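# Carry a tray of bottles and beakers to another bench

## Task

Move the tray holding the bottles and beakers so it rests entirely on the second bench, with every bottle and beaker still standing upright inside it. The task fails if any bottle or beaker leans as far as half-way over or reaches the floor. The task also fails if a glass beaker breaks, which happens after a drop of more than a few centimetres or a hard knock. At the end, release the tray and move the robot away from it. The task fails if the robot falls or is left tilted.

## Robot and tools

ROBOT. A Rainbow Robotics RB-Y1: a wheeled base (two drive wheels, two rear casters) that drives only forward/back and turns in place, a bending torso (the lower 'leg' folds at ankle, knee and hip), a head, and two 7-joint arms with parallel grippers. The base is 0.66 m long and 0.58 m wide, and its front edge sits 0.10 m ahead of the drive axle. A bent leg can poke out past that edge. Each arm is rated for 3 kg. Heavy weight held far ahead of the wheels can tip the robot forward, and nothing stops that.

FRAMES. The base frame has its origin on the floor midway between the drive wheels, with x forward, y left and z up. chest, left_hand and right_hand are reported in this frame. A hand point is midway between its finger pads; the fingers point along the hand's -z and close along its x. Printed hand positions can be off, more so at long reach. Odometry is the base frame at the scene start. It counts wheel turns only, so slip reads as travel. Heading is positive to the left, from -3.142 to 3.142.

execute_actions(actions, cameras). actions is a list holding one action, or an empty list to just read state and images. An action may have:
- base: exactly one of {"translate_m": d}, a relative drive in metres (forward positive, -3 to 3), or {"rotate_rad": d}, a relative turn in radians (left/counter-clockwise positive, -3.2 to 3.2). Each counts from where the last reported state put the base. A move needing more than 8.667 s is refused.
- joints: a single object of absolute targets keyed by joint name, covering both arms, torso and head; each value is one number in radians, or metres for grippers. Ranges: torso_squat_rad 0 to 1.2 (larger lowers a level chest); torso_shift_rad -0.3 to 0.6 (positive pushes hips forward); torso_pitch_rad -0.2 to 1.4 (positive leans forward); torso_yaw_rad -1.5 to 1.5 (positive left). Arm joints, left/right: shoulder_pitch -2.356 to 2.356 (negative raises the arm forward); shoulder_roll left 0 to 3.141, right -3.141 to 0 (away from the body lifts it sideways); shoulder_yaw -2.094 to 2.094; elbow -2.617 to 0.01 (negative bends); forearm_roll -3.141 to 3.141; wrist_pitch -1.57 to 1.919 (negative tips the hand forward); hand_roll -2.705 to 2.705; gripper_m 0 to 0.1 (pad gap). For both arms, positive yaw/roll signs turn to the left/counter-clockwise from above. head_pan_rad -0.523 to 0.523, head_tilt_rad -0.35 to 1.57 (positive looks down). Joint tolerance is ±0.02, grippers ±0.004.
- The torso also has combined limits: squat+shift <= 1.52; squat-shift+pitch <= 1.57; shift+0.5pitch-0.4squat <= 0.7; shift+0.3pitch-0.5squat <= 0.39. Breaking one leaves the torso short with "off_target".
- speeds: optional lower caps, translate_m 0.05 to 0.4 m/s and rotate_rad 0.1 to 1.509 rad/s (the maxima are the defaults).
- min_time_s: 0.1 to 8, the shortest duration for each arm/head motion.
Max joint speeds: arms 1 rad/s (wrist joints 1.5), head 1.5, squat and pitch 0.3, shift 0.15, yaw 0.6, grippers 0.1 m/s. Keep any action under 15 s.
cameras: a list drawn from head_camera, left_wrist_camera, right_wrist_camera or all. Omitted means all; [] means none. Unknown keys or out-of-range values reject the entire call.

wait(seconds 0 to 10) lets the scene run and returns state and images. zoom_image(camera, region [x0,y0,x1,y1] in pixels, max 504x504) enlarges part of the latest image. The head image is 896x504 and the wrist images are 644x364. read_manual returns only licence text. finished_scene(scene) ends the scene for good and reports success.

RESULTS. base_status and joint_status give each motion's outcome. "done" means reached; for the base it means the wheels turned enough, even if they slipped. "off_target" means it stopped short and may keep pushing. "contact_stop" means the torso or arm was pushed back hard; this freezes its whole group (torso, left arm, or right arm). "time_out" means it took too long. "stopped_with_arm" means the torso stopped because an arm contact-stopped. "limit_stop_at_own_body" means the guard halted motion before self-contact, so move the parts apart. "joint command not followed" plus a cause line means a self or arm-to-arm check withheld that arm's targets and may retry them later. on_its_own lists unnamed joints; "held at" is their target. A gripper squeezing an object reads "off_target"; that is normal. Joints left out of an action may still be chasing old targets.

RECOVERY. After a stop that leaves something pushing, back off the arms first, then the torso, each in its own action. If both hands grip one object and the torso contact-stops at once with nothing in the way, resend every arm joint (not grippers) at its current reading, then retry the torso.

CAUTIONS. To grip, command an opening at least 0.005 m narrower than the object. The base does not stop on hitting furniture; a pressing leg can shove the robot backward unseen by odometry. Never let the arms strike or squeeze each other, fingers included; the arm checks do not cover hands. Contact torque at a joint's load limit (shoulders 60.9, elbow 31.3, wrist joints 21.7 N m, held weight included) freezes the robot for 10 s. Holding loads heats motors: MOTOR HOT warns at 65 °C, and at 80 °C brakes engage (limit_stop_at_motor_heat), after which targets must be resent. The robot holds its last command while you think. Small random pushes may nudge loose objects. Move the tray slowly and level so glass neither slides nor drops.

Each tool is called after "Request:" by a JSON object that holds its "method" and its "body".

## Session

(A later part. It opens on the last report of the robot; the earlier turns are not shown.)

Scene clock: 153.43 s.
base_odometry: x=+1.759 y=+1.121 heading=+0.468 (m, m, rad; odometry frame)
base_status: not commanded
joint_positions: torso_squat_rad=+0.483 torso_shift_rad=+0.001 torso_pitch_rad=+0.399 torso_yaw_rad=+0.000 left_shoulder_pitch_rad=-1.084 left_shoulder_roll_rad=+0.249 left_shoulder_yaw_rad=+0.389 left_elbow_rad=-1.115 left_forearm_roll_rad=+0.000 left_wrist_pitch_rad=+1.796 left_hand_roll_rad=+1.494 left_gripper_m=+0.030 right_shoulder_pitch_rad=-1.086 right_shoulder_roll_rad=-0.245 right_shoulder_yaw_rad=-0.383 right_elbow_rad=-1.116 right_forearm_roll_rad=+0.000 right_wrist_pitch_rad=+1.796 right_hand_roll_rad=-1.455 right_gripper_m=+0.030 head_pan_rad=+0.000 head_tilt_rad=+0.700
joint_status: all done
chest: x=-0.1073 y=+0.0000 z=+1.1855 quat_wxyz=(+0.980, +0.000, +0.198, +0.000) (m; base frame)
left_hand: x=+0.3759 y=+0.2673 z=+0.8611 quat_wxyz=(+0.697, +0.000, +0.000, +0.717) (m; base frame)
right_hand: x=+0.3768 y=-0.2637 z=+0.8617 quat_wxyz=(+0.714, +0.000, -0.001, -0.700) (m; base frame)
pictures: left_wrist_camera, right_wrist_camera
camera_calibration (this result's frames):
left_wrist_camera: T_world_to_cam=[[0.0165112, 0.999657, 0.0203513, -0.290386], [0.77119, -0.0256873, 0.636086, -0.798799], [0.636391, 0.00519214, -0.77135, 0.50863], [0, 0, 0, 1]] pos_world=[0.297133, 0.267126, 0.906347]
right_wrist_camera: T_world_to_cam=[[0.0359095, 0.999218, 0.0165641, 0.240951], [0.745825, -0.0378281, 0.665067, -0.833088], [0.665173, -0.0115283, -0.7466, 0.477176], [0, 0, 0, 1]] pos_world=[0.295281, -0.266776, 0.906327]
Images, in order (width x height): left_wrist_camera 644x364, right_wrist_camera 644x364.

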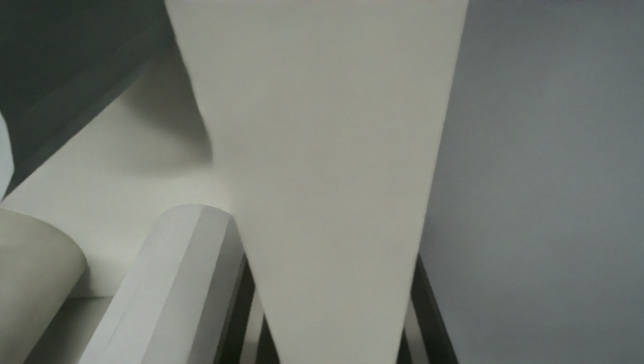

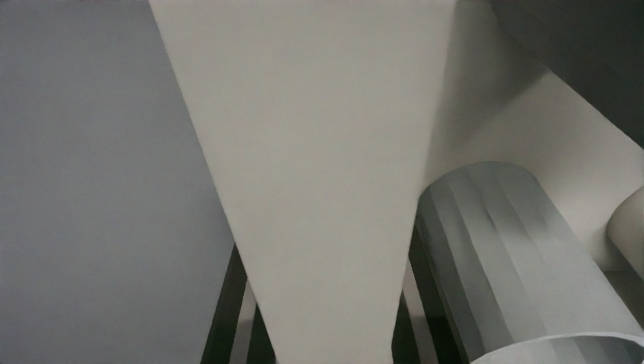

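Both palms are now resting on the rim. I'll close the grippers and try another small lift.

Request:
{"method": "execute_actions", "body": {"actions": [{"joints": {"left_gripper_m": 0.0, "right_gripper_m": 0.0}}], "cameras": ["head_camera"]}}

Request:
{"method": "execute_actions", "body": {"actions": [{"joints": {"torso_squat_rad": 0.4}}], "cameras": ["all"]}}

Scene clock: 154.87 s.
base_odometry: x=+1.759 y=+1.121 heading=+0.468 (m, m, rad; odometry frame)
base_status: not commanded
joint_positions: torso_squat_rad=+0.483 torso_shift_rad=+0.001 torso_pitch_rad=+0.399 torso_yaw_rad=+0.000 left_shoulder_pitch_rad=-1.083 left_shoulder_roll_rad=+0.250 left_shoulder_yaw_rad=+0.389 left_elbow_rad=-1.115 left_forearm_roll_rad=+0.000 left_wrist_pitch_rad=+1.796 left_hand_roll_rad=+1.494 left_gripper_m=+0.011 right_shoulder_pitch_rad=-1.086 right_shoulder_roll_rad=-0.245 right_shoulder_yaw_rad=-0.383 right_elbow_rad=-1.116 right_forearm_roll_rad=+0.000 right_wrist_pitch_rad=+1.796 right_hand_roll_rad=-1.455 right_gripper_m=+0.010 head_pan_rad=+0.000 head_tilt_rad=+0.700
joint_status: left_gripper_m off_target (ended at +0.011, target +0.000); right_gripper_m off_target (ended at +0.010, target +0.000)
chest: x=-0.1073 y=+0.0001 z=+1.1855 quat_wxyz=(+0.980, +0.000, +0.198, +0.000) (m; base frame)
left_hand: x=+0.3759 y=+0.2679 z=+0.8612 quat_wxyz=(+0.697, +0.000, -0.001, +0.717) (m; base frame)
right_hand: x=+0.3768 y=-0.2634 z=+0.8618 quat_wxyz=(+0.714, +0.001, -0.001, -0.700) (m; base frame)
pictures: head_camera
camera_calibration (this result's frames):
head_camera: T_world_to_cam=[[-0.0393588, -0.99878, 0.0298393, -0.0375598], [-0.894499, 0.0219088, -0.446533, 0.65559], [0.445335, -0.0442662, -0.894269, 1.16584], [0, 0, 0, 1]] pos_world=[0.0657572, -0.000269931, 1.33644]
Images, in order (width x height): head_camera 896x504.

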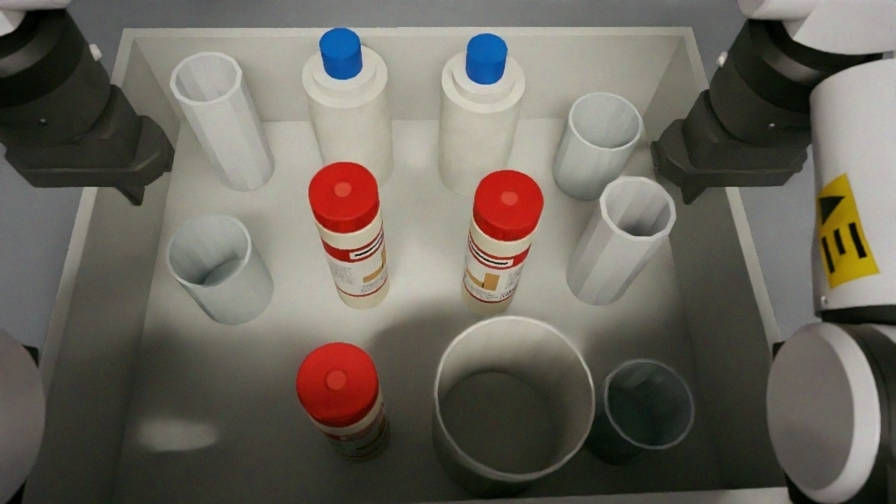

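Scene clock: 155.90 s.
base_odometry: x=+1.759 y=+1.121 heading=+0.468 (m, m, rad; odometry frame)
base_status: not commanded
joint_positions: torso_squat_rad=+0.400 torso_shift_rad=+0.002 torso_pitch_rad=+0.401 torso_yaw_rad=+0.000 left_shoulder_pitch_rad=-1.081 left_shoulder_roll_rad=+0.249 left_shoulder_yaw_rad=+0.389 left_elbow_rad=-1.114 left_forearm_roll_rad=+0.000 left_wrist_pitch_rad=+1.796 left_hand_roll_rad=+1.494 left_gripper_m=+0.011 right_shoulder_pitch_rad=-1.083 right_shoulder_roll_rad=-0.244 right_shoulder_yaw_rad=-0.383 right_elbow_rad=-1.114 right_forearm_roll_rad=+0.000 right_wrist_pitch_rad=+1.796 right_hand_roll_rad=-1.455 right_gripper_m=+0.010 head_pan_rad=+0.000 head_tilt_rad=+0.700
joint_status: all done
chest: x=-0.1061 y=+0.0000 z=+1.2101 quat_wxyz=(+0.980, +0.000, +0.199, +0.000) (m; base frame)
left_hand: x=+0.3752 y=+0.2676 z=+0.8832 quat_wxyz=(+0.697, +0.002, +0.002, +0.717) (m; base frame)
right_hand: x=+0.3758 y=-0.2637 z=+0.8835 quat_wxyz=(+0.714, -0.001, +0.002, -0.700) (m; base frame)
pictures: head_camera, left_wrist_camera, right_wrist_camera
camera_calibration (this result's frames):
head_camera: T_world_to_cam=[[-0.0393463, -0.99878, 0.0298387, -0.038322], [-0.895535, 0.0220011, -0.444447, 0.665031], [0.443248, -0.044209, -0.895308, 1.18833], [0, 0, 0, 1]] pos_world=[0.0673269, -0.000371986, 1.36063]
left_wrist_camera: T_world_to_cam=[[0.0157478, 0.999675, 0.0200632, -0.290611], [0.774892, -0.0248829, 0.631604, -0.809916], [0.631898, 0.00560047, -0.775031, 0.530993], [0, 0, 0, 1]] pos_world=[0.296641, 0.26739, 0.928913]
right_wrist_camera: T_world_to_cam=[[0.0365483, 0.999182, 0.0172868, 0.239721], [0.750042, -0.0388581, 0.660248, -0.844483], [0.66038, -0.0111652, -0.750849, 0.499692], [0, 0, 0, 1]] pos_world=[0.294649, -0.266761, 0.928618]
Images, in order (width x height): head_camera 896x504, left_wrist_camera 644x364, right_wrist_camera 644x364.

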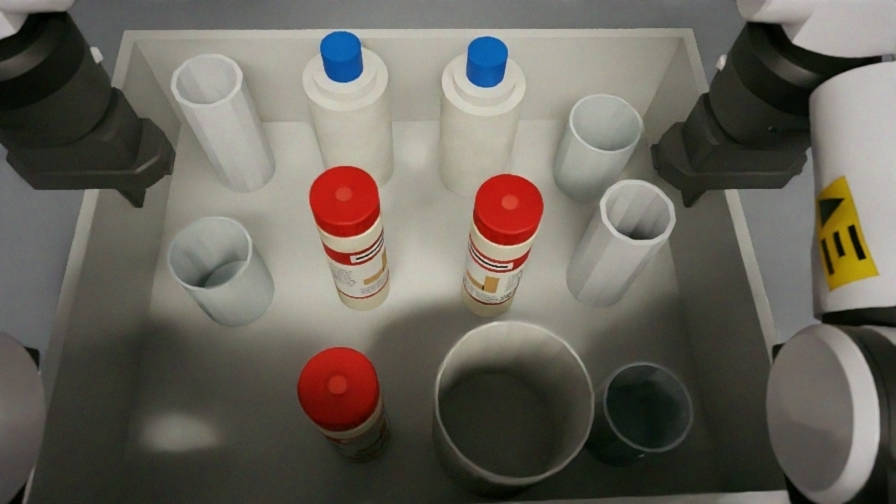

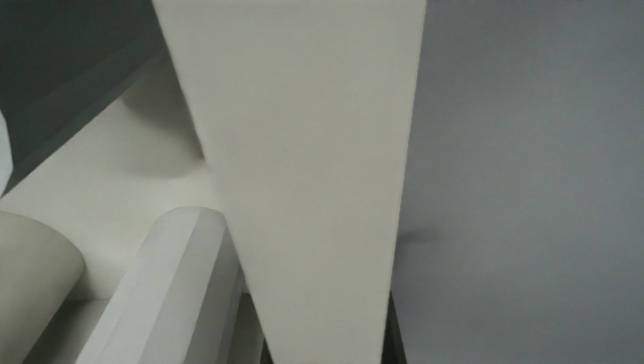

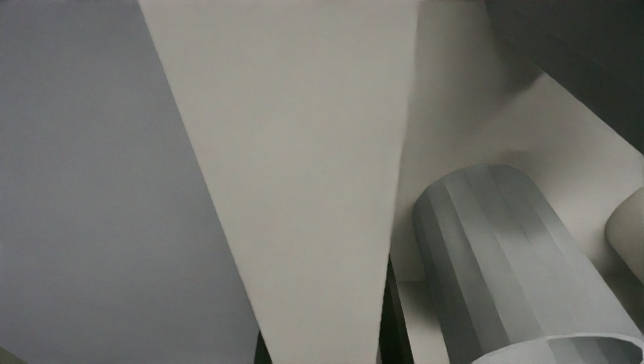

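Request:
{"method": "execute_actions", "body": {"actions": [{"base": {"translate_m": -0.72}, "joints": {"torso_squat_rad": 0.2}}], "cameras": ["head_camera"]}}

Scene clock: 160.30 s.
base_odometry: x=+1.117 y=+0.796 heading=+0.467 (m, m, rad; odometry frame)
base_status: done
joint_positions: torso_squat_rad=+0.200 torso_shift_rad=+0.002 torso_pitch_rad=+0.401 torso_yaw_rad=+0.000 left_shoulder_pitch_rad=-1.081 left_shoulder_roll_rad=+0.249 left_shoulder_yaw_rad=+0.389 left_elbow_rad=-1.114 left_forearm_roll_rad=+0.000 left_wrist_pitch_rad=+1.796 left_hand_roll_rad=+1.494 left_gripper_m=+0.011 right_shoulder_pitch_rad=-1.083 right_shoulder_roll_rad=-0.244 right_shoulder_yaw_rad=-0.383 right_elbow_rad=-1.114 right_forearm_roll_rad=+0.000 right_wrist_pitch_rad=+1.796 right_hand_roll_rad=-1.455 right_gripper_m=+0.010 head_pan_rad=+0.000 head_tilt_rad=+0.700
joint_status: all done
chest: x=-0.1060 y=+0.0000 z=+1.2514 quat_wxyz=(+0.980, +0.000, +0.199, +0.000) (m; base frame)
left_hand: x=+0.3751 y=+0.2676 z=+0.9243 quat_wxyz=(+0.697, +0.002, +0.002, +0.717) (m; base frame)
right_hand: x=+0.3757 y=-0.2638 z=+0.9246 quat_wxyz=(+0.714, -0.002, +0.002, -0.700) (m; base frame)
pictures: head_camera
camera_calibration (this result's frames):
head_camera: T_world_to_cam=[[-0.0393726, -0.998779, 0.0298447, -0.0395719], [-0.895535, 0.0220221, -0.444445, 0.683452], [0.443245, -0.044226, -0.895309, 1.22526], [0, 0, 0, 1]] pos_world=[0.0674085, -0.000386434, 1.40192]
Images, in order (width x height): head_camera 896x504.

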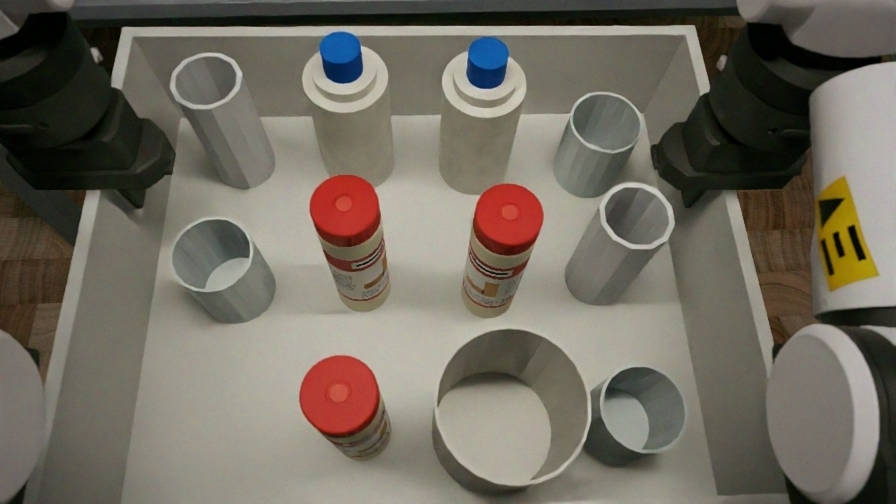

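Request:
{"method": "execute_actions", "body": {"actions": [], "cameras": ["all"]}}

Scene clock: 162.47 s.
base_odometry: x=+1.117 y=+0.796 heading=+0.467 (m, m, rad; odometry frame)
base_status: done
joint_positions: torso_squat_rad=+0.200 torso_shift_rad=+0.002 torso_pitch_rad=+0.401 torso_yaw_rad=+0.000 left_shoulder_pitch_rad=-1.081 left_shoulder_roll_rad=+0.249 left_shoulder_yaw_rad=+0.389 left_elbow_rad=-1.114 left_forearm_roll_rad=+0.000 left_wrist_pitch_rad=+1.796 left_hand_roll_rad=+1.494 left_gripper_m=+0.011 right_shoulder_pitch_rad=-1.083 right_shoulder_roll_rad=-0.244 right_shoulder_yaw_rad=-0.383 right_elbow_rad=-1.114 right_forearm_roll_rad=+0.000 right_wrist_pitch_rad=+1.796 right_hand_roll_rad=-1.455 right_gripper_m=+0.010 head_pan_rad=+0.000 head_tilt_rad=+0.700
joint_status: all done
chest: x=-0.1060 y=+0.0000 z=+1.2514 quat_wxyz=(+0.980, +0.000, +0.199, +0.000) (m; base frame)
left_hand: x=+0.3751 y=+0.2676 z=+0.9244 quat_wxyz=(+0.697, +0.002, +0.002, +0.717) (m; base frame)
right_hand: x=+0.3757 y=-0.2638 z=+0.9246 quat_wxyz=(+0.714, -0.002, +0.002, -0.700) (m; base frame)
pictures: head_camera, left_wrist_camera, right_wrist_camera
camera_calibration (this result's frames):
head_camera: T_world_to_cam=[[-0.0393726, -0.998779, 0.0298445, -0.0395718], [-0.895535, 0.0220221, -0.444447, 0.683453], [0.443247, -0.0442259, -0.895308, 1.22526], [0, 0, 0, 1]] pos_world=[0.0674069, -0.000386533, 1.40192]
left_wrist_camera: T_world_to_cam=[[0.0157667, 0.999677, 0.0199513, -0.291296], [0.775122, -0.0248249, 0.631323, -0.835704], [0.631615, 0.00551084, -0.775263, 0.563245], [0, 0, 0, 1]] pos_world=[0.296612, 0.267352, 0.970074]
right_wrist_camera: T_world_to_cam=[[0.0367154, 0.999177, 0.0172219, 0.239096], [0.750424, -0.0389473, 0.659808, -0.871247], [0.659936, -0.0113014, -0.751237, 0.531094], [0, 0, 0, 1]] pos_world=[0.294538, -0.26683, 0.969715]
Images, in order (width x height): head_camera 896x504, left_wrist_camera 644x364, right_wrist_camera 644x364.

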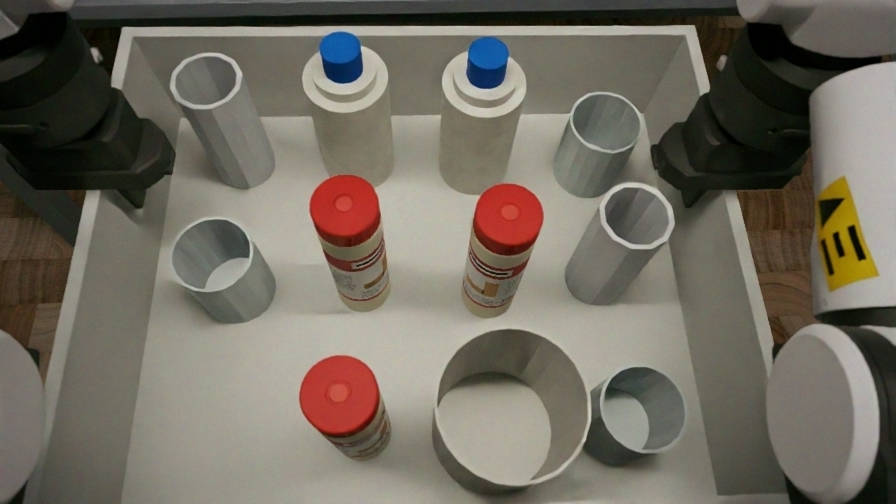

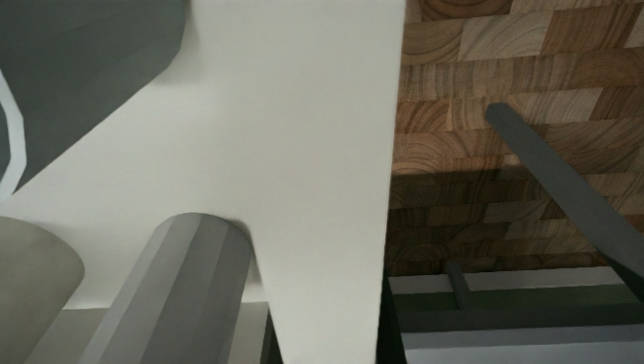

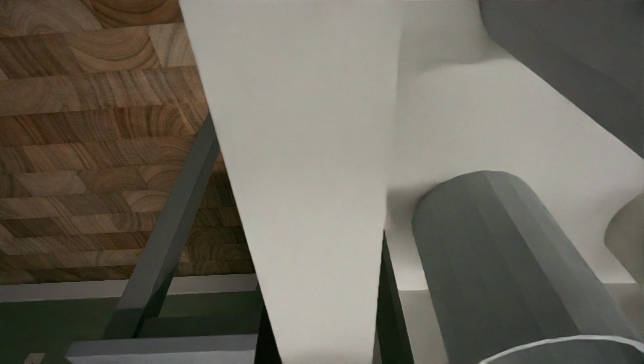

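Request:
{"method": "execute_actions", "body": {"actions": []}}

Scene clock: 164.87 s.
base_odometry: x=+1.117 y=+0.796 heading=+0.467 (m, m, rad; odometry frame)
base_status: done
joint_positions: torso_squat_rad=+0.200 torso_shift_rad=+0.002 torso_pitch_rad=+0.401 torso_yaw_rad=+0.000 left_shoulder_pitch_rad=-1.081 left_shoulder_roll_rad=+0.249 left_shoulder_yaw_rad=+0.389 left_elbow_rad=-1.114 left_forearm_roll_rad=+0.000 left_wrist_pitch_rad=+1.796 left_hand_roll_rad=+1.494 left_gripper_m=+0.011 right_shoulder_pitch_rad=-1.083 right_shoulder_roll_rad=-0.244 right_shoulder_yaw_rad=-0.383 right_elbow_rad=-1.114 right_forearm_roll_rad=+0.000 right_wrist_pitch_rad=+1.796 right_hand_roll_rad=-1.455 right_gripper_m=+0.010 head_pan_rad=+0.000 head_tilt_rad=+0.700
joint_status: all done
chest: x=-0.1060 y=+0.0000 z=+1.2514 quat_wxyz=(+0.980, +0.000, +0.199, +0.000) (m; base frame)
left_hand: x=+0.3751 y=+0.2676 z=+0.9244 quat_wxyz=(+0.697, +0.002, +0.002, +0.717) (m; base frame)
right_hand: x=+0.3757 y=-0.2638 z=+0.9246 quat_wxyz=(+0.714, -0.002, +0.002, -0.700) (m; base frame)
pictures: head_camera, left_wrist_camera, right_wrist_camera
camera_calibration (this result's frames):
head_camera: T_world_to_cam=[[-0.0393727, -0.998779, 0.0298448, -0.0395719], [-0.895535, 0.0220221, -0.444446, 0.683453], [0.443246, -0.0442261, -0.895308, 1.22526], [0, 0, 0, 1]] pos_world=[0.0674069, -0.000386318, 1.40192]
left_wrist_camera: T_world_to_cam=[[0.0157664, 0.999677, 0.0199509, -0.291296], [0.775122, -0.0248244, 0.631324, -0.835704], [0.631615, 0.00551069, -0.775263, 0.563245], [0, 0, 0, 1]] pos_world=[0.296612, 0.267352, 0.970074]
right_wrist_camera: T_world_to_cam=[[0.0367157, 0.999177, 0.017222, 0.239096], [0.750424, -0.0389476, 0.659808, -0.871247], [0.659936, -0.0113015, -0.751237, 0.531094], [0, 0, 0, 1]] pos_world=[0.294538, -0.26683, 0.969715]
Images, in order (width x height): head_camera 896x504, left_wrist_camera 644x364, right_wrist_camera 644x364.

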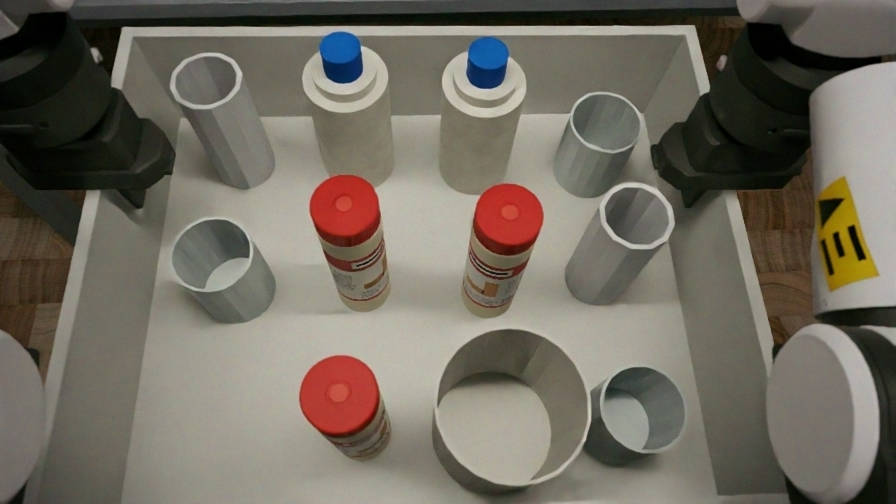

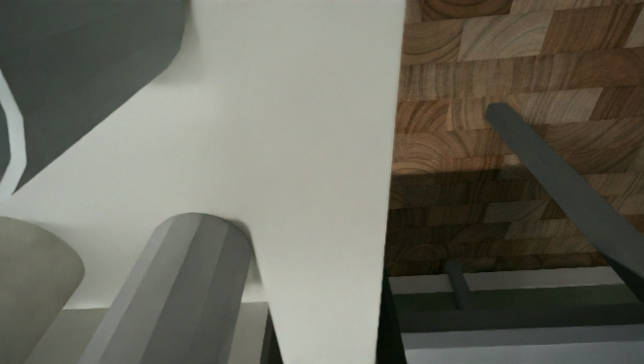

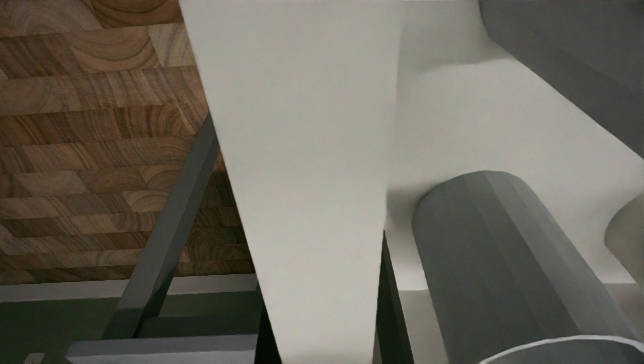

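Request:
{"method": "execute_actions", "body": {"actions": [{"base": {"rotate_rad": 3.15}, "speeds": {"rotate_rad": 0.8}}], "cameras": ["head_camera"]}}

Scene clock: 172.13 s.
base_odometry: x=+1.117 y=+0.796 heading=-2.667 (m, m, rad; odometry frame)
base_status: done
joint_positions: torso_squat_rad=+0.200 torso_shift_rad=+0.002 torso_pitch_rad=+0.401 torso_yaw_rad=+0.000 left_shoulder_pitch_rad=-1.081 left_shoulder_roll_rad=+0.249 left_shoulder_yaw_rad=+0.389 left_elbow_rad=-1.114 left_forearm_roll_rad=+0.000 left_wrist_pitch_rad=+1.796 left_hand_roll_rad=+1.494 left_gripper_m=+0.011 right_shoulder_pitch_rad=-1.083 right_shoulder_roll_rad=-0.244 right_shoulder_yaw_rad=-0.383 right_elbow_rad=-1.114 right_forearm_roll_rad=+0.000 right_wrist_pitch_rad=+1.796 right_hand_roll_rad=-1.455 right_gripper_m=+0.010 head_pan_rad=+0.000 head_tilt_rad=+0.700
joint_status: not commanded
chest: x=-0.1060 y=+0.0000 z=+1.2514 quat_wxyz=(+0.980, +0.000, +0.199, +0.000) (m; base frame)
left_hand: x=+0.3752 y=+0.2675 z=+0.9243 quat_wxyz=(+0.697, +0.002, +0.002, +0.717) (m; base frame)
right_hand: x=+0.3757 y=-0.2638 z=+0.9246 quat_wxyz=(+0.714, -0.002, +0.002, -0.700) (m; base frame)
pictures: head_camera
camera_calibration (this result's frames):
head_camera: T_world_to_cam=[[-0.0393974, -0.998778, 0.0298283, -0.0395616], [-0.895534, 0.0220516, -0.444446, 0.683452], [0.443245, -0.0442222, -0.895309, 1.22526], [0, 0, 0, 1]] pos_world=[0.0674071, -0.00040081, 1.40192]
Images, in order (width x height): head_camera 896x504.

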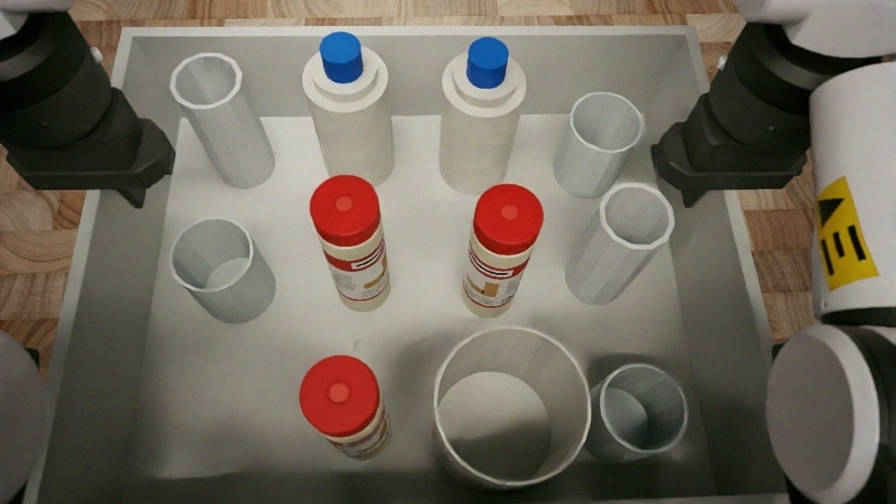

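Tray unchanged. Look ahead while driving.

Request:
{"method": "execute_actions", "body": {"actions": [{"base": {"translate_m": 1.2}, "joints": {"head_tilt_rad": 0.05}}], "cameras": ["head_camera"]}}

Scene clock: 177.13 s.
base_odometry: x=+0.050 y=+0.247 heading=-2.666 (m, m, rad; odometry frame)
base_status: done
joint_positions: torso_squat_rad=+0.200 torso_shift_rad=+0.002 torso_pitch_rad=+0.401 torso_yaw_rad=+0.000 left_shoulder_pitch_rad=-1.081 left_shoulder_roll_rad=+0.249 left_shoulder_yaw_rad=+0.389 left_elbow_rad=-1.114 left_forearm_roll_rad=+0.000 left_wrist_pitch_rad=+1.796 left_hand_roll_rad=+1.494 left_gripper_m=+0.011 right_shoulder_pitch_rad=-1.083 right_shoulder_roll_rad=-0.244 right_shoulder_yaw_rad=-0.383 right_elbow_rad=-1.114 right_forearm_roll_rad=+0.000 right_wrist_pitch_rad=+1.796 right_hand_roll_rad=-1.455 right_gripper_m=+0.010 head_pan_rad=+0.000 head_tilt_rad=+0.050
joint_status: all done
chest: x=-0.1060 y=+0.0000 z=+1.2514 quat_wxyz=(+0.980, +0.000, +0.199, +0.000) (m; base frame)
left_hand: x=+0.3752 y=+0.2675 z=+0.9243 quat_wxyz=(+0.697, +0.002, +0.002, +0.717) (m; base frame)
right_hand: x=+0.3758 y=-0.2638 z=+0.9245 quat_wxyz=(+0.714, -0.002, +0.002, -0.700) (m; base frame)
pictures: head_camera
camera_calibration (this result's frames):
head_camera: T_world_to_cam=[[-0.0491956, -0.998789, -0.000153664, 0.00314967], [-0.444025, 0.0220083, -0.895744, 1.3309], [0.894663, -0.0439984, -0.44457, 0.585449], [0, 0, 0, 1]] pos_world=[0.0673266, -0.000386147, 1.45242]
Images, in order (width x height): head_camera 896x504.

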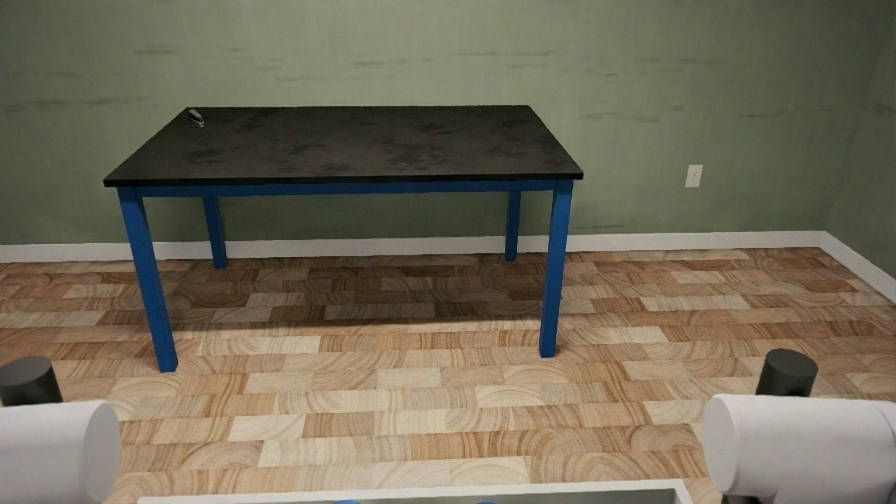

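Request:
{"method": "zoom_image", "body": {"camera": "head_camera", "region": [90, 90, 340, 390]}}

Request:
{"method": "zoom_image", "body": {"camera": "head_camera", "region": [400, 90, 650, 390]}}

Region (90, 90, 340, 390) of head_camera's 896x504 image, scaled by 1.680, with more detail than that image has.

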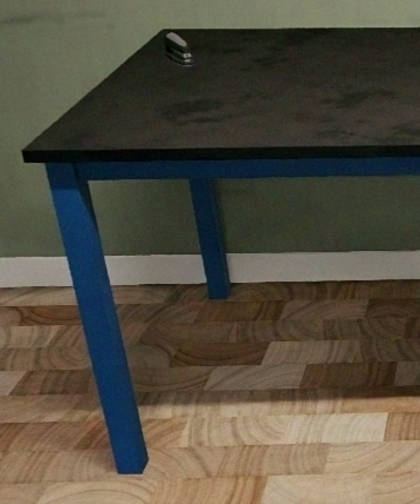

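Region (400, 90, 650, 390) of head_camera's 896x504 image, scaled by 1.680, with more detail than that image has.

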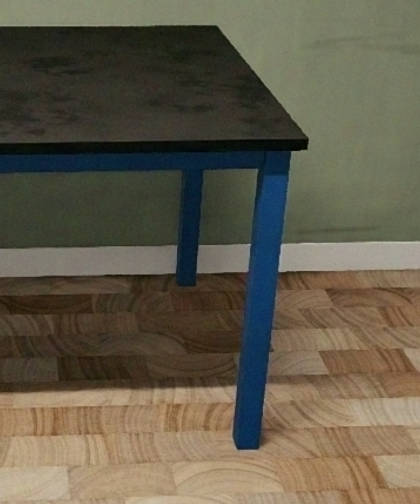

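Request:
{"method": "execute_actions", "body": {"actions": [{"base": {"translate_m": 1.3}, "joints": {"head_tilt_rad": 0.4, "torso_squat_rad": 0.1}}]}}

Scene clock: 185.60 s.
base_odometry: x=-1.106 y=-0.348 heading=-2.666 (m, m, rad; odometry frame)
base_status: done
joint_positions: torso_squat_rad=+0.100 torso_shift_rad=+0.002 torso_pitch_rad=+0.401 torso_yaw_rad=+0.000 left_shoulder_pitch_rad=-1.081 left_shoulder_roll_rad=+0.249 left_shoulder_yaw_rad=+0.389 left_elbow_rad=-1.114 left_forearm_roll_rad=+0.000 left_wrist_pitch_rad=+1.796 left_hand_roll_rad=+1.494 left_gripper_m=+0.011 right_shoulder_pitch_rad=-1.083 right_shoulder_roll_rad=-0.244 right_shoulder_yaw_rad=-0.383 right_elbow_rad=-1.114 right_forearm_roll_rad=+0.000 right_wrist_pitch_rad=+1.796 right_hand_roll_rad=-1.455 right_gripper_m=+0.010 head_pan_rad=+0.000 head_tilt_rad=+0.400
joint_status: all done
chest: x=-0.1060 y=+0.0000 z=+1.2618 quat_wxyz=(+0.980, +0.000, +0.199, +0.000) (m; base frame)
left_hand: x=+0.3752 y=+0.2675 z=+0.9348 quat_wxyz=(+0.697, +0.002, +0.002, +0.717) (m; base frame)
right_hand: x=+0.3758 y=-0.2638 z=+0.9350 quat_wxyz=(+0.714, -0.002, +0.002, -0.700) (m; base frame)
pictures: head_camera, left_wrist_camera, right_wrist_camera
camera_calibration (this result's frames):
head_camera: T_world_to_cam=[[-0.0463596, -0.998783, 0.0168103, -0.0212115], [-0.724223, 0.0220156, -0.689214, 1.04129], [0.688005, -0.0441261, -0.724363, 0.990671], [0, 0, 0, 1]] pos_world=[0.0715559, -0.000395898, 1.43563]
left_wrist_camera: T_world_to_cam=[[0.0158461, 0.999676, 0.0199178, -0.291446], [0.775141, -0.0248651, 0.631299, -0.84231], [0.63159, 0.00543547, -0.775284, 0.571311], [0, 0, 0, 1]] pos_world=[0.296694, 0.267302, 0.980482]
right_wrist_camera: T_world_to_cam=[[0.0367337, 0.999176, 0.0172807, 0.238844], [0.750387, -0.0389993, 0.659847, -0.878233], [0.659977, -0.0112714, -0.751201, 0.538823], [0, 0, 0, 1]] pos_world=[0.29463, -0.266824, 0.980137]
Images, in order (width x height): head_camera 896x504, left_wrist_camera 644x364, right_wrist_camera 644x364.

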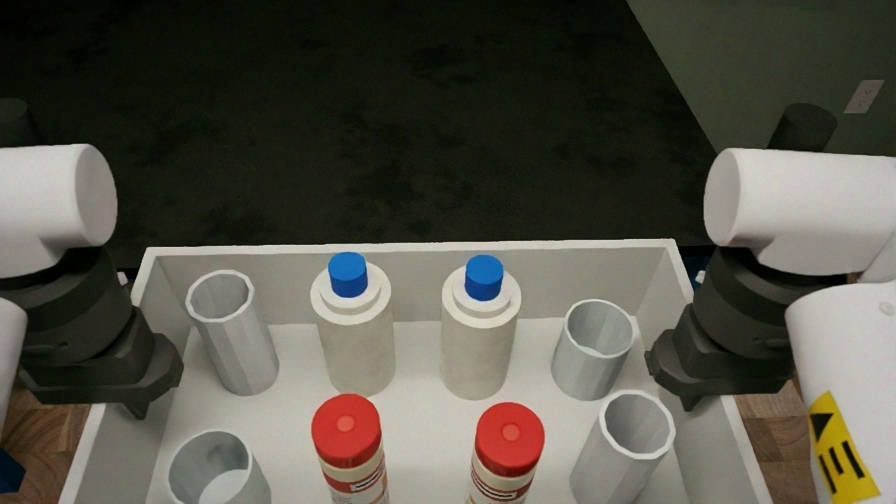

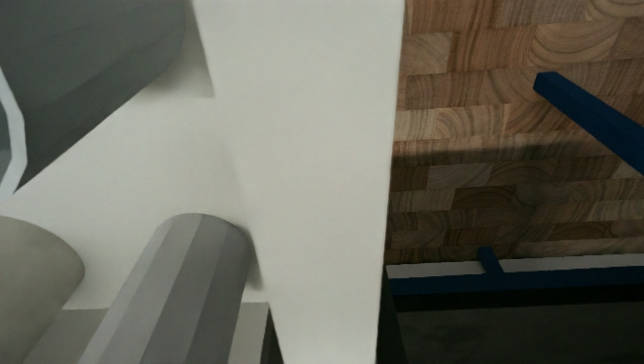

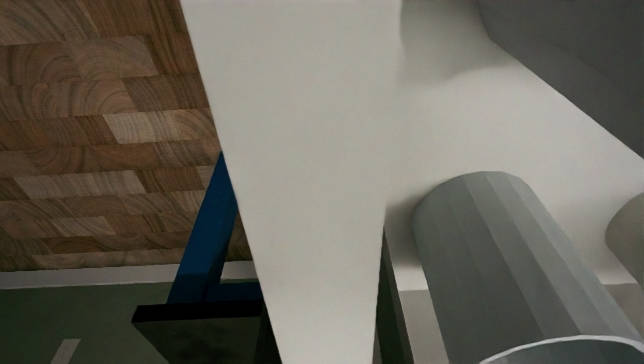

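Request:
{"method": "execute_actions", "body": {"actions": [{"base": {"translate_m": 0.58}, "joints": {"head_tilt_rad": 1.05}, "speeds": {"translate_m": 0.3}}]}}

Scene clock: 191.40 s.
base_odometry: x=-1.622 y=-0.614 heading=-2.666 (m, m, rad; odometry frame)
base_status: done
joint_positions: torso_squat_rad=+0.100 torso_shift_rad=+0.002 torso_pitch_rad=+0.402 torso_yaw_rad=+0.000 left_shoulder_pitch_rad=-1.081 left_shoulder_roll_rad=+0.249 left_shoulder_yaw_rad=+0.389 left_elbow_rad=-1.114 left_forearm_roll_rad=+0.000 left_wrist_pitch_rad=+1.796 left_hand_roll_rad=+1.494 left_gripper_m=+0.011 right_shoulder_pitch_rad=-1.083 right_shoulder_roll_rad=-0.244 right_shoulder_yaw_rad=-0.383 right_elbow_rad=-1.114 right_forearm_roll_rad=+0.000 right_wrist_pitch_rad=+1.796 right_hand_roll_rad=-1.455 right_gripper_m=+0.010 head_pan_rad=+0.000 head_tilt_rad=+1.050
joint_status: all done
chest: x=-0.1060 y=+0.0000 z=+1.2618 quat_wxyz=(+0.980, +0.000, +0.199, +0.000) (m; base frame)
left_hand: x=+0.3752 y=+0.2675 z=+0.9347 quat_wxyz=(+0.697, +0.002, +0.002, +0.717) (m; base frame)
right_hand: x=+0.3758 y=-0.2638 z=+0.9350 quat_wxyz=(+0.714, -0.002, +0.002, -0.700) (m; base frame)
pictures: head_camera, left_wrist_camera, right_wrist_camera
camera_calibration (this result's frames):
head_camera: T_world_to_cam=[[-0.0268783, -0.998772, 0.041622, -0.0567289], [-0.993641, 0.0221395, -0.110398, 0.207286], [0.109341, -0.0443246, -0.993016, 1.37247], [0, 0, 0, 1]] pos_world=[0.0543754, -0.00041419, 1.38813]
left_wrist_camera: T_world_to_cam=[[0.0158483, 0.999676, 0.0199197, -0.291448], [0.775134, -0.024868, 0.631307, -0.842321], [0.631598, 0.00543529, -0.775277, 0.571289], [0, 0, 0, 1]] pos_world=[0.296706, 0.267301, 0.980476]
right_wrist_camera: T_world_to_cam=[[0.0367387, 0.999176, 0.0172771, 0.238849], [0.750408, -0.039001, 0.659823, -0.878208], [0.659953, -0.0112762, -0.751222, 0.538841], [0, 0, 0, 1]] pos_world=[0.29463, -0.266827, 0.980124]
Images, in order (width x height): head_camera 896x504, left_wrist_camera 644x364, right_wrist_camera 644x364.

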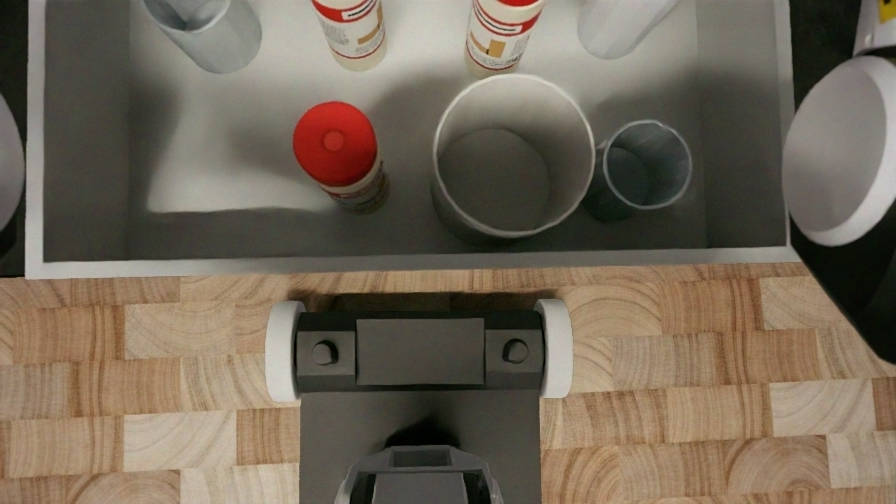

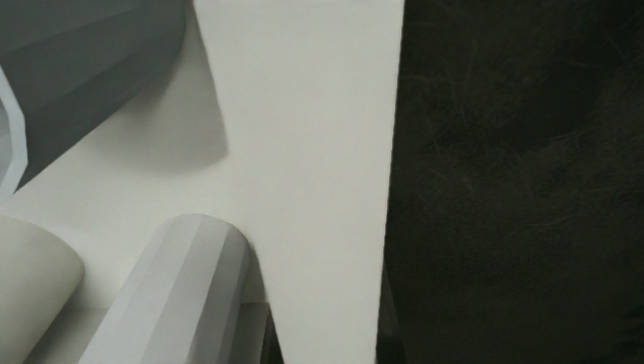

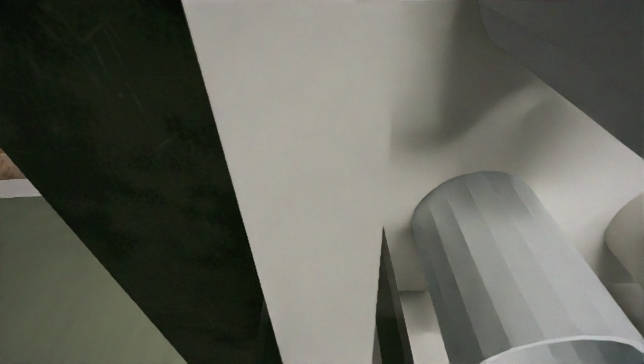

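Request:
{"method": "execute_actions", "body": {"actions": [{"base": {"translate_m": 0.07}, "joints": {"torso_squat_rad": 0.33}, "speeds": {"translate_m": 0.1}}]}}

Scene clock: 198.03 s.
base_odometry: x=-1.684 y=-0.646 heading=-2.666 (m, m, rad; odometry frame)
base_status: done
joint_positions: torso_squat_rad=+0.330 torso_shift_rad=+0.002 torso_pitch_rad=+0.401 torso_yaw_rad=+0.000 left_shoulder_pitch_rad=-1.081 left_shoulder_roll_rad=+0.249 left_shoulder_yaw_rad=+0.389 left_elbow_rad=-1.114 left_forearm_roll_rad=+0.000 left_wrist_pitch_rad=+1.796 left_hand_roll_rad=+1.494 left_gripper_m=+0.011 right_shoulder_pitch_rad=-1.083 right_shoulder_roll_rad=-0.244 right_shoulder_yaw_rad=-0.383 right_elbow_rad=-1.114 right_forearm_roll_rad=+0.000 right_wrist_pitch_rad=+1.796 right_hand_roll_rad=-1.455 right_gripper_m=+0.010 head_pan_rad=+0.000 head_tilt_rad=+1.050
joint_status: all done
chest: x=-0.1061 y=+0.0000 z=+1.2276 quat_wxyz=(+0.980, +0.000, +0.199, +0.000) (m; base frame)
left_hand: x=+0.3751 y=+0.2675 z=+0.9006 quat_wxyz=(+0.697, +0.002, +0.002, +0.717) (m; base frame)
right_hand: x=+0.3757 y=-0.2638 z=+0.9008 quat_wxyz=(+0.714, -0.002, +0.002, -0.700) (m; base frame)
pictures: head_camera, left_wrist_camera, right_wrist_camera
camera_calibration (this result's frames):
head_camera: T_world_to_cam=[[-0.0268839, -0.998772, 0.0416185, -0.0552962], [-0.993625, 0.0221393, -0.110538, 0.203555], [0.109481, -0.0443248, -0.993, 1.33849], [0, 0, 0, 1]] pos_world=[0.0542331, -0.000406729, 1.35392]
left_wrist_camera: T_world_to_cam=[[0.0158372, 0.999676, 0.0199255, -0.290779], [0.775059, -0.0248638, 0.6314, -0.820733], [0.631691, 0.00544383, -0.775201, 0.544743], [0, 0, 0, 1]] pos_world=[0.296612, 0.267313, 0.946291]
right_wrist_camera: T_world_to_cam=[[0.036749, 0.999175, 0.0172748, 0.239441], [0.750329, -0.0390058, 0.659913, -0.855639], [0.660042, -0.0112894, -0.751144, 0.513115], [0, 0, 0, 1]] pos_world=[0.294535, -0.266826, 0.945934]
Images, in order (width x height): head_camera 896x504, left_wrist_camera 644x364, right_wrist_camera 644x364.

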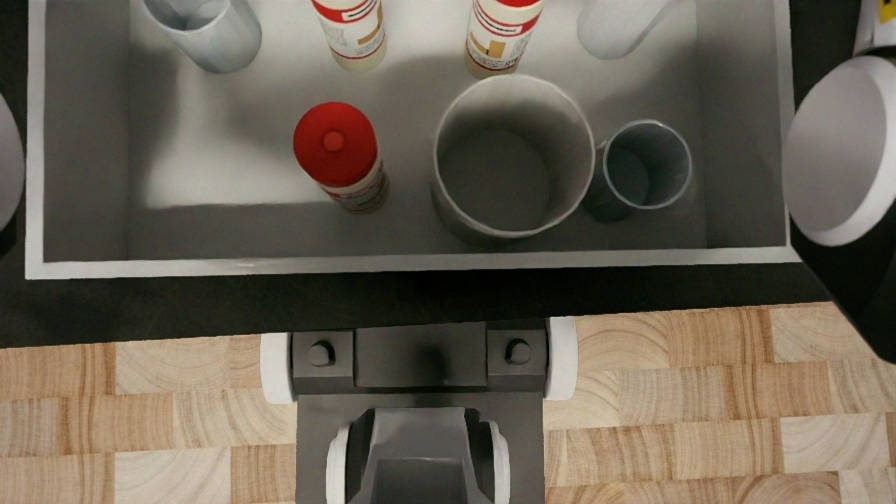

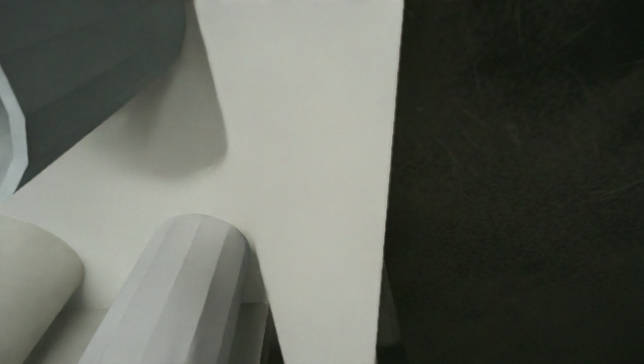

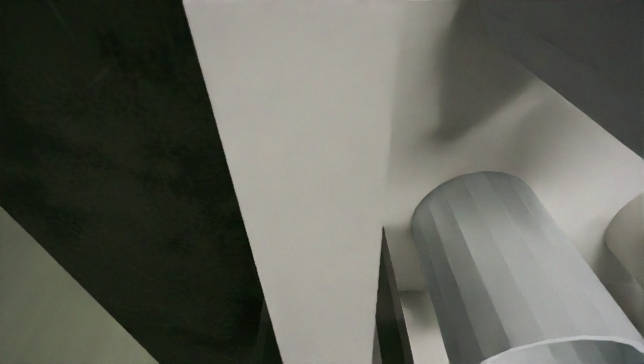

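Request:
{"method": "execute_actions", "body": {"actions": [{"base": {"translate_m": 0.025}, "joints": {"torso_squat_rad": 0.37}, "speeds": {"translate_m": 0.1}}], "cameras": ["head_camera"]}}

Request:
{"method": "execute_actions", "body": {"actions": [{"joints": {"torso_squat_rad": 0.41}}], "cameras": ["head_camera"]}}

Scene clock: 200.77 s.
base_odometry: x=-1.706 y=-0.657 heading=-2.666 (m, m, rad; odometry frame)
base_status: done
joint_positions: torso_squat_rad=+0.370 torso_shift_rad=+0.002 torso_pitch_rad=+0.402 torso_yaw_rad=+0.000 left_shoulder_pitch_rad=-1.081 left_shoulder_roll_rad=+0.249 left_shoulder_yaw_rad=+0.389 left_elbow_rad=-1.114 left_forearm_roll_rad=+0.000 left_wrist_pitch_rad=+1.796 left_hand_roll_rad=+1.494 left_gripper_m=+0.011 right_shoulder_pitch_rad=-1.083 right_shoulder_roll_rad=-0.244 right_shoulder_yaw_rad=-0.383 right_elbow_rad=-1.114 right_forearm_roll_rad=+0.000 right_wrist_pitch_rad=+1.796 right_hand_roll_rad=-1.455 right_gripper_m=+0.010 head_pan_rad=+0.000 head_tilt_rad=+1.050
joint_status: all done
chest: x=-0.1060 y=+0.0000 z=+1.2180 quat_wxyz=(+0.980, +0.000, +0.199, +0.000) (m; base frame)
left_hand: x=+0.3752 y=+0.2675 z=+0.8909 quat_wxyz=(+0.697, +0.002, +0.002, +0.717) (m; base frame)
right_hand: x=+0.3757 y=-0.2638 z=+0.8911 quat_wxyz=(+0.714, -0.002, +0.002, -0.700) (m; base frame)
pictures: head_camera
camera_calibration (this result's frames):
head_camera: T_world_to_cam=[[-0.0268781, -0.998772, 0.0416225, -0.0548967], [-0.993641, 0.0221395, -0.110394, 0.202381], [0.109337, -0.044325, -0.993016, 1.32894], [0, 0, 0, 1]] pos_world=[0.0543164, -0.000404653, 1.34428]
Images, in order (width x height): head_camera 896x504.

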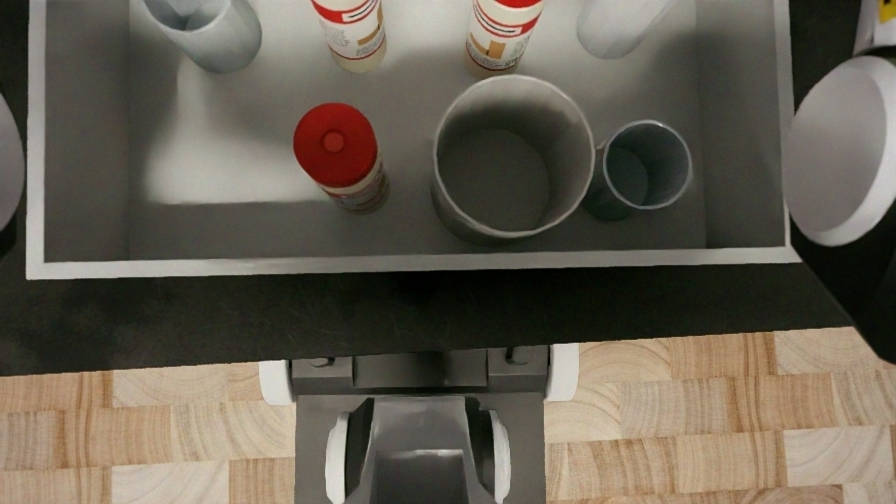

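Scene clock: 201.57 s.
base_odometry: x=-1.706 y=-0.657 heading=-2.666 (m, m, rad; odometry frame)
base_status: not commanded
joint_positions: torso_squat_rad=+0.410 torso_shift_rad=+0.002 torso_pitch_rad=+0.401 torso_yaw_rad=+0.000 left_shoulder_pitch_rad=-1.081 left_shoulder_roll_rad=+0.249 left_shoulder_yaw_rad=+0.389 left_elbow_rad=-1.114 left_forearm_roll_rad=+0.000 left_wrist_pitch_rad=+1.796 left_hand_roll_rad=+1.494 left_gripper_m=+0.011 right_shoulder_pitch_rad=-1.083 right_shoulder_roll_rad=-0.244 right_shoulder_yaw_rad=-0.383 right_elbow_rad=-1.114 right_forearm_roll_rad=+0.000 right_wrist_pitch_rad=+1.796 right_hand_roll_rad=-1.455 right_gripper_m=+0.010 head_pan_rad=+0.000 head_tilt_rad=+1.050
joint_status: all done
chest: x=-0.1061 y=+0.0000 z=+1.2074 quat_wxyz=(+0.980, +0.000, +0.199, +0.000) (m; base frame)
left_hand: x=+0.3751 y=+0.2675 z=+0.8803 quat_wxyz=(+0.697, +0.002, +0.002, +0.717) (m; base frame)
right_hand: x=+0.3756 y=-0.2638 z=+0.8806 quat_wxyz=(+0.714, -0.002, +0.002, -0.700) (m; base frame)
pictures: head_camera
camera_calibration (this result's frames):
head_camera: T_world_to_cam=[[-0.0268857, -0.998772, 0.0416173, -0.0544501], [-0.993621, 0.0221395, -0.110577, 0.201307], [0.10952, -0.0443247, -0.992996, 1.3184], [0, 0, 0, 1]] pos_world=[0.054168, -0.00040251, 1.33369]
Images, in order (width x height): head_camera 896x504.

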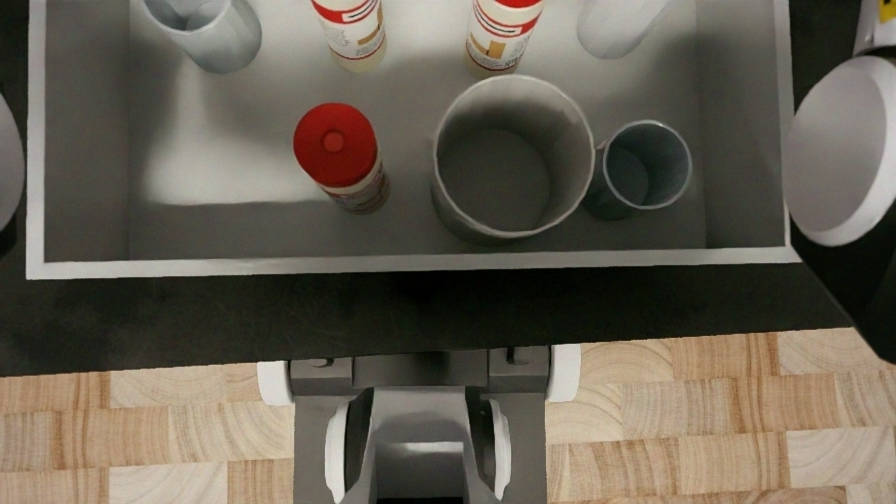

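No contact yet. Continue in small steps.

Request:
{"method": "execute_actions", "body": {"actions": [{"joints": {"torso_squat_rad": 0.44}}], "cameras": ["head_camera"]}}

Scene clock: 202.87 s.
base_odometry: x=-1.706 y=-0.657 heading=-2.666 (m, m, rad; odometry frame)
base_status: not commanded
joint_positions: torso_squat_rad=+0.440 torso_shift_rad=+0.002 torso_pitch_rad=+0.401 torso_yaw_rad=+0.000 left_shoulder_pitch_rad=-1.081 left_shoulder_roll_rad=+0.249 left_shoulder_yaw_rad=+0.389 left_elbow_rad=-1.114 left_forearm_roll_rad=+0.000 left_wrist_pitch_rad=+1.796 left_hand_roll_rad=+1.494 left_gripper_m=+0.011 right_shoulder_pitch_rad=-1.083 right_shoulder_roll_rad=-0.244 right_shoulder_yaw_rad=-0.383 right_elbow_rad=-1.114 right_forearm_roll_rad=+0.000 right_wrist_pitch_rad=+1.796 right_hand_roll_rad=-1.454 right_gripper_m=+0.010 head_pan_rad=+0.000 head_tilt_rad=+1.050
joint_status: all done
chest: x=-0.1062 y=+0.0000 z=+1.1987 quat_wxyz=(+0.980, +0.000, +0.199, +0.000) (m; base frame)
left_hand: x=+0.3752 y=+0.2675 z=+0.8719 quat_wxyz=(+0.697, +0.001, +0.002, +0.717) (m; base frame)
right_hand: x=+0.3756 y=-0.2638 z=+0.8720 quat_wxyz=(+0.714, -0.002, +0.002, -0.700) (m; base frame)
pictures: head_camera
camera_calibration (this result's frames):
head_camera: T_world_to_cam=[[-0.0268897, -0.998772, 0.0416145, -0.0540873], [-0.99361, 0.0221393, -0.110677, 0.200417], [0.10962, -0.0443247, -0.992985, 1.30982], [0, 0, 0, 1]] pos_world=[0.0541003, -0.000400738, 1.32506]
Images, in order (width x height): head_camera 896x504.

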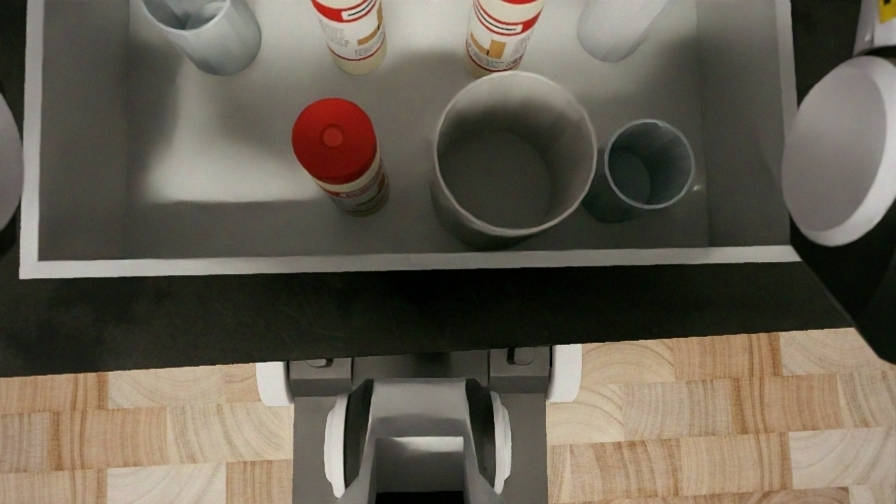

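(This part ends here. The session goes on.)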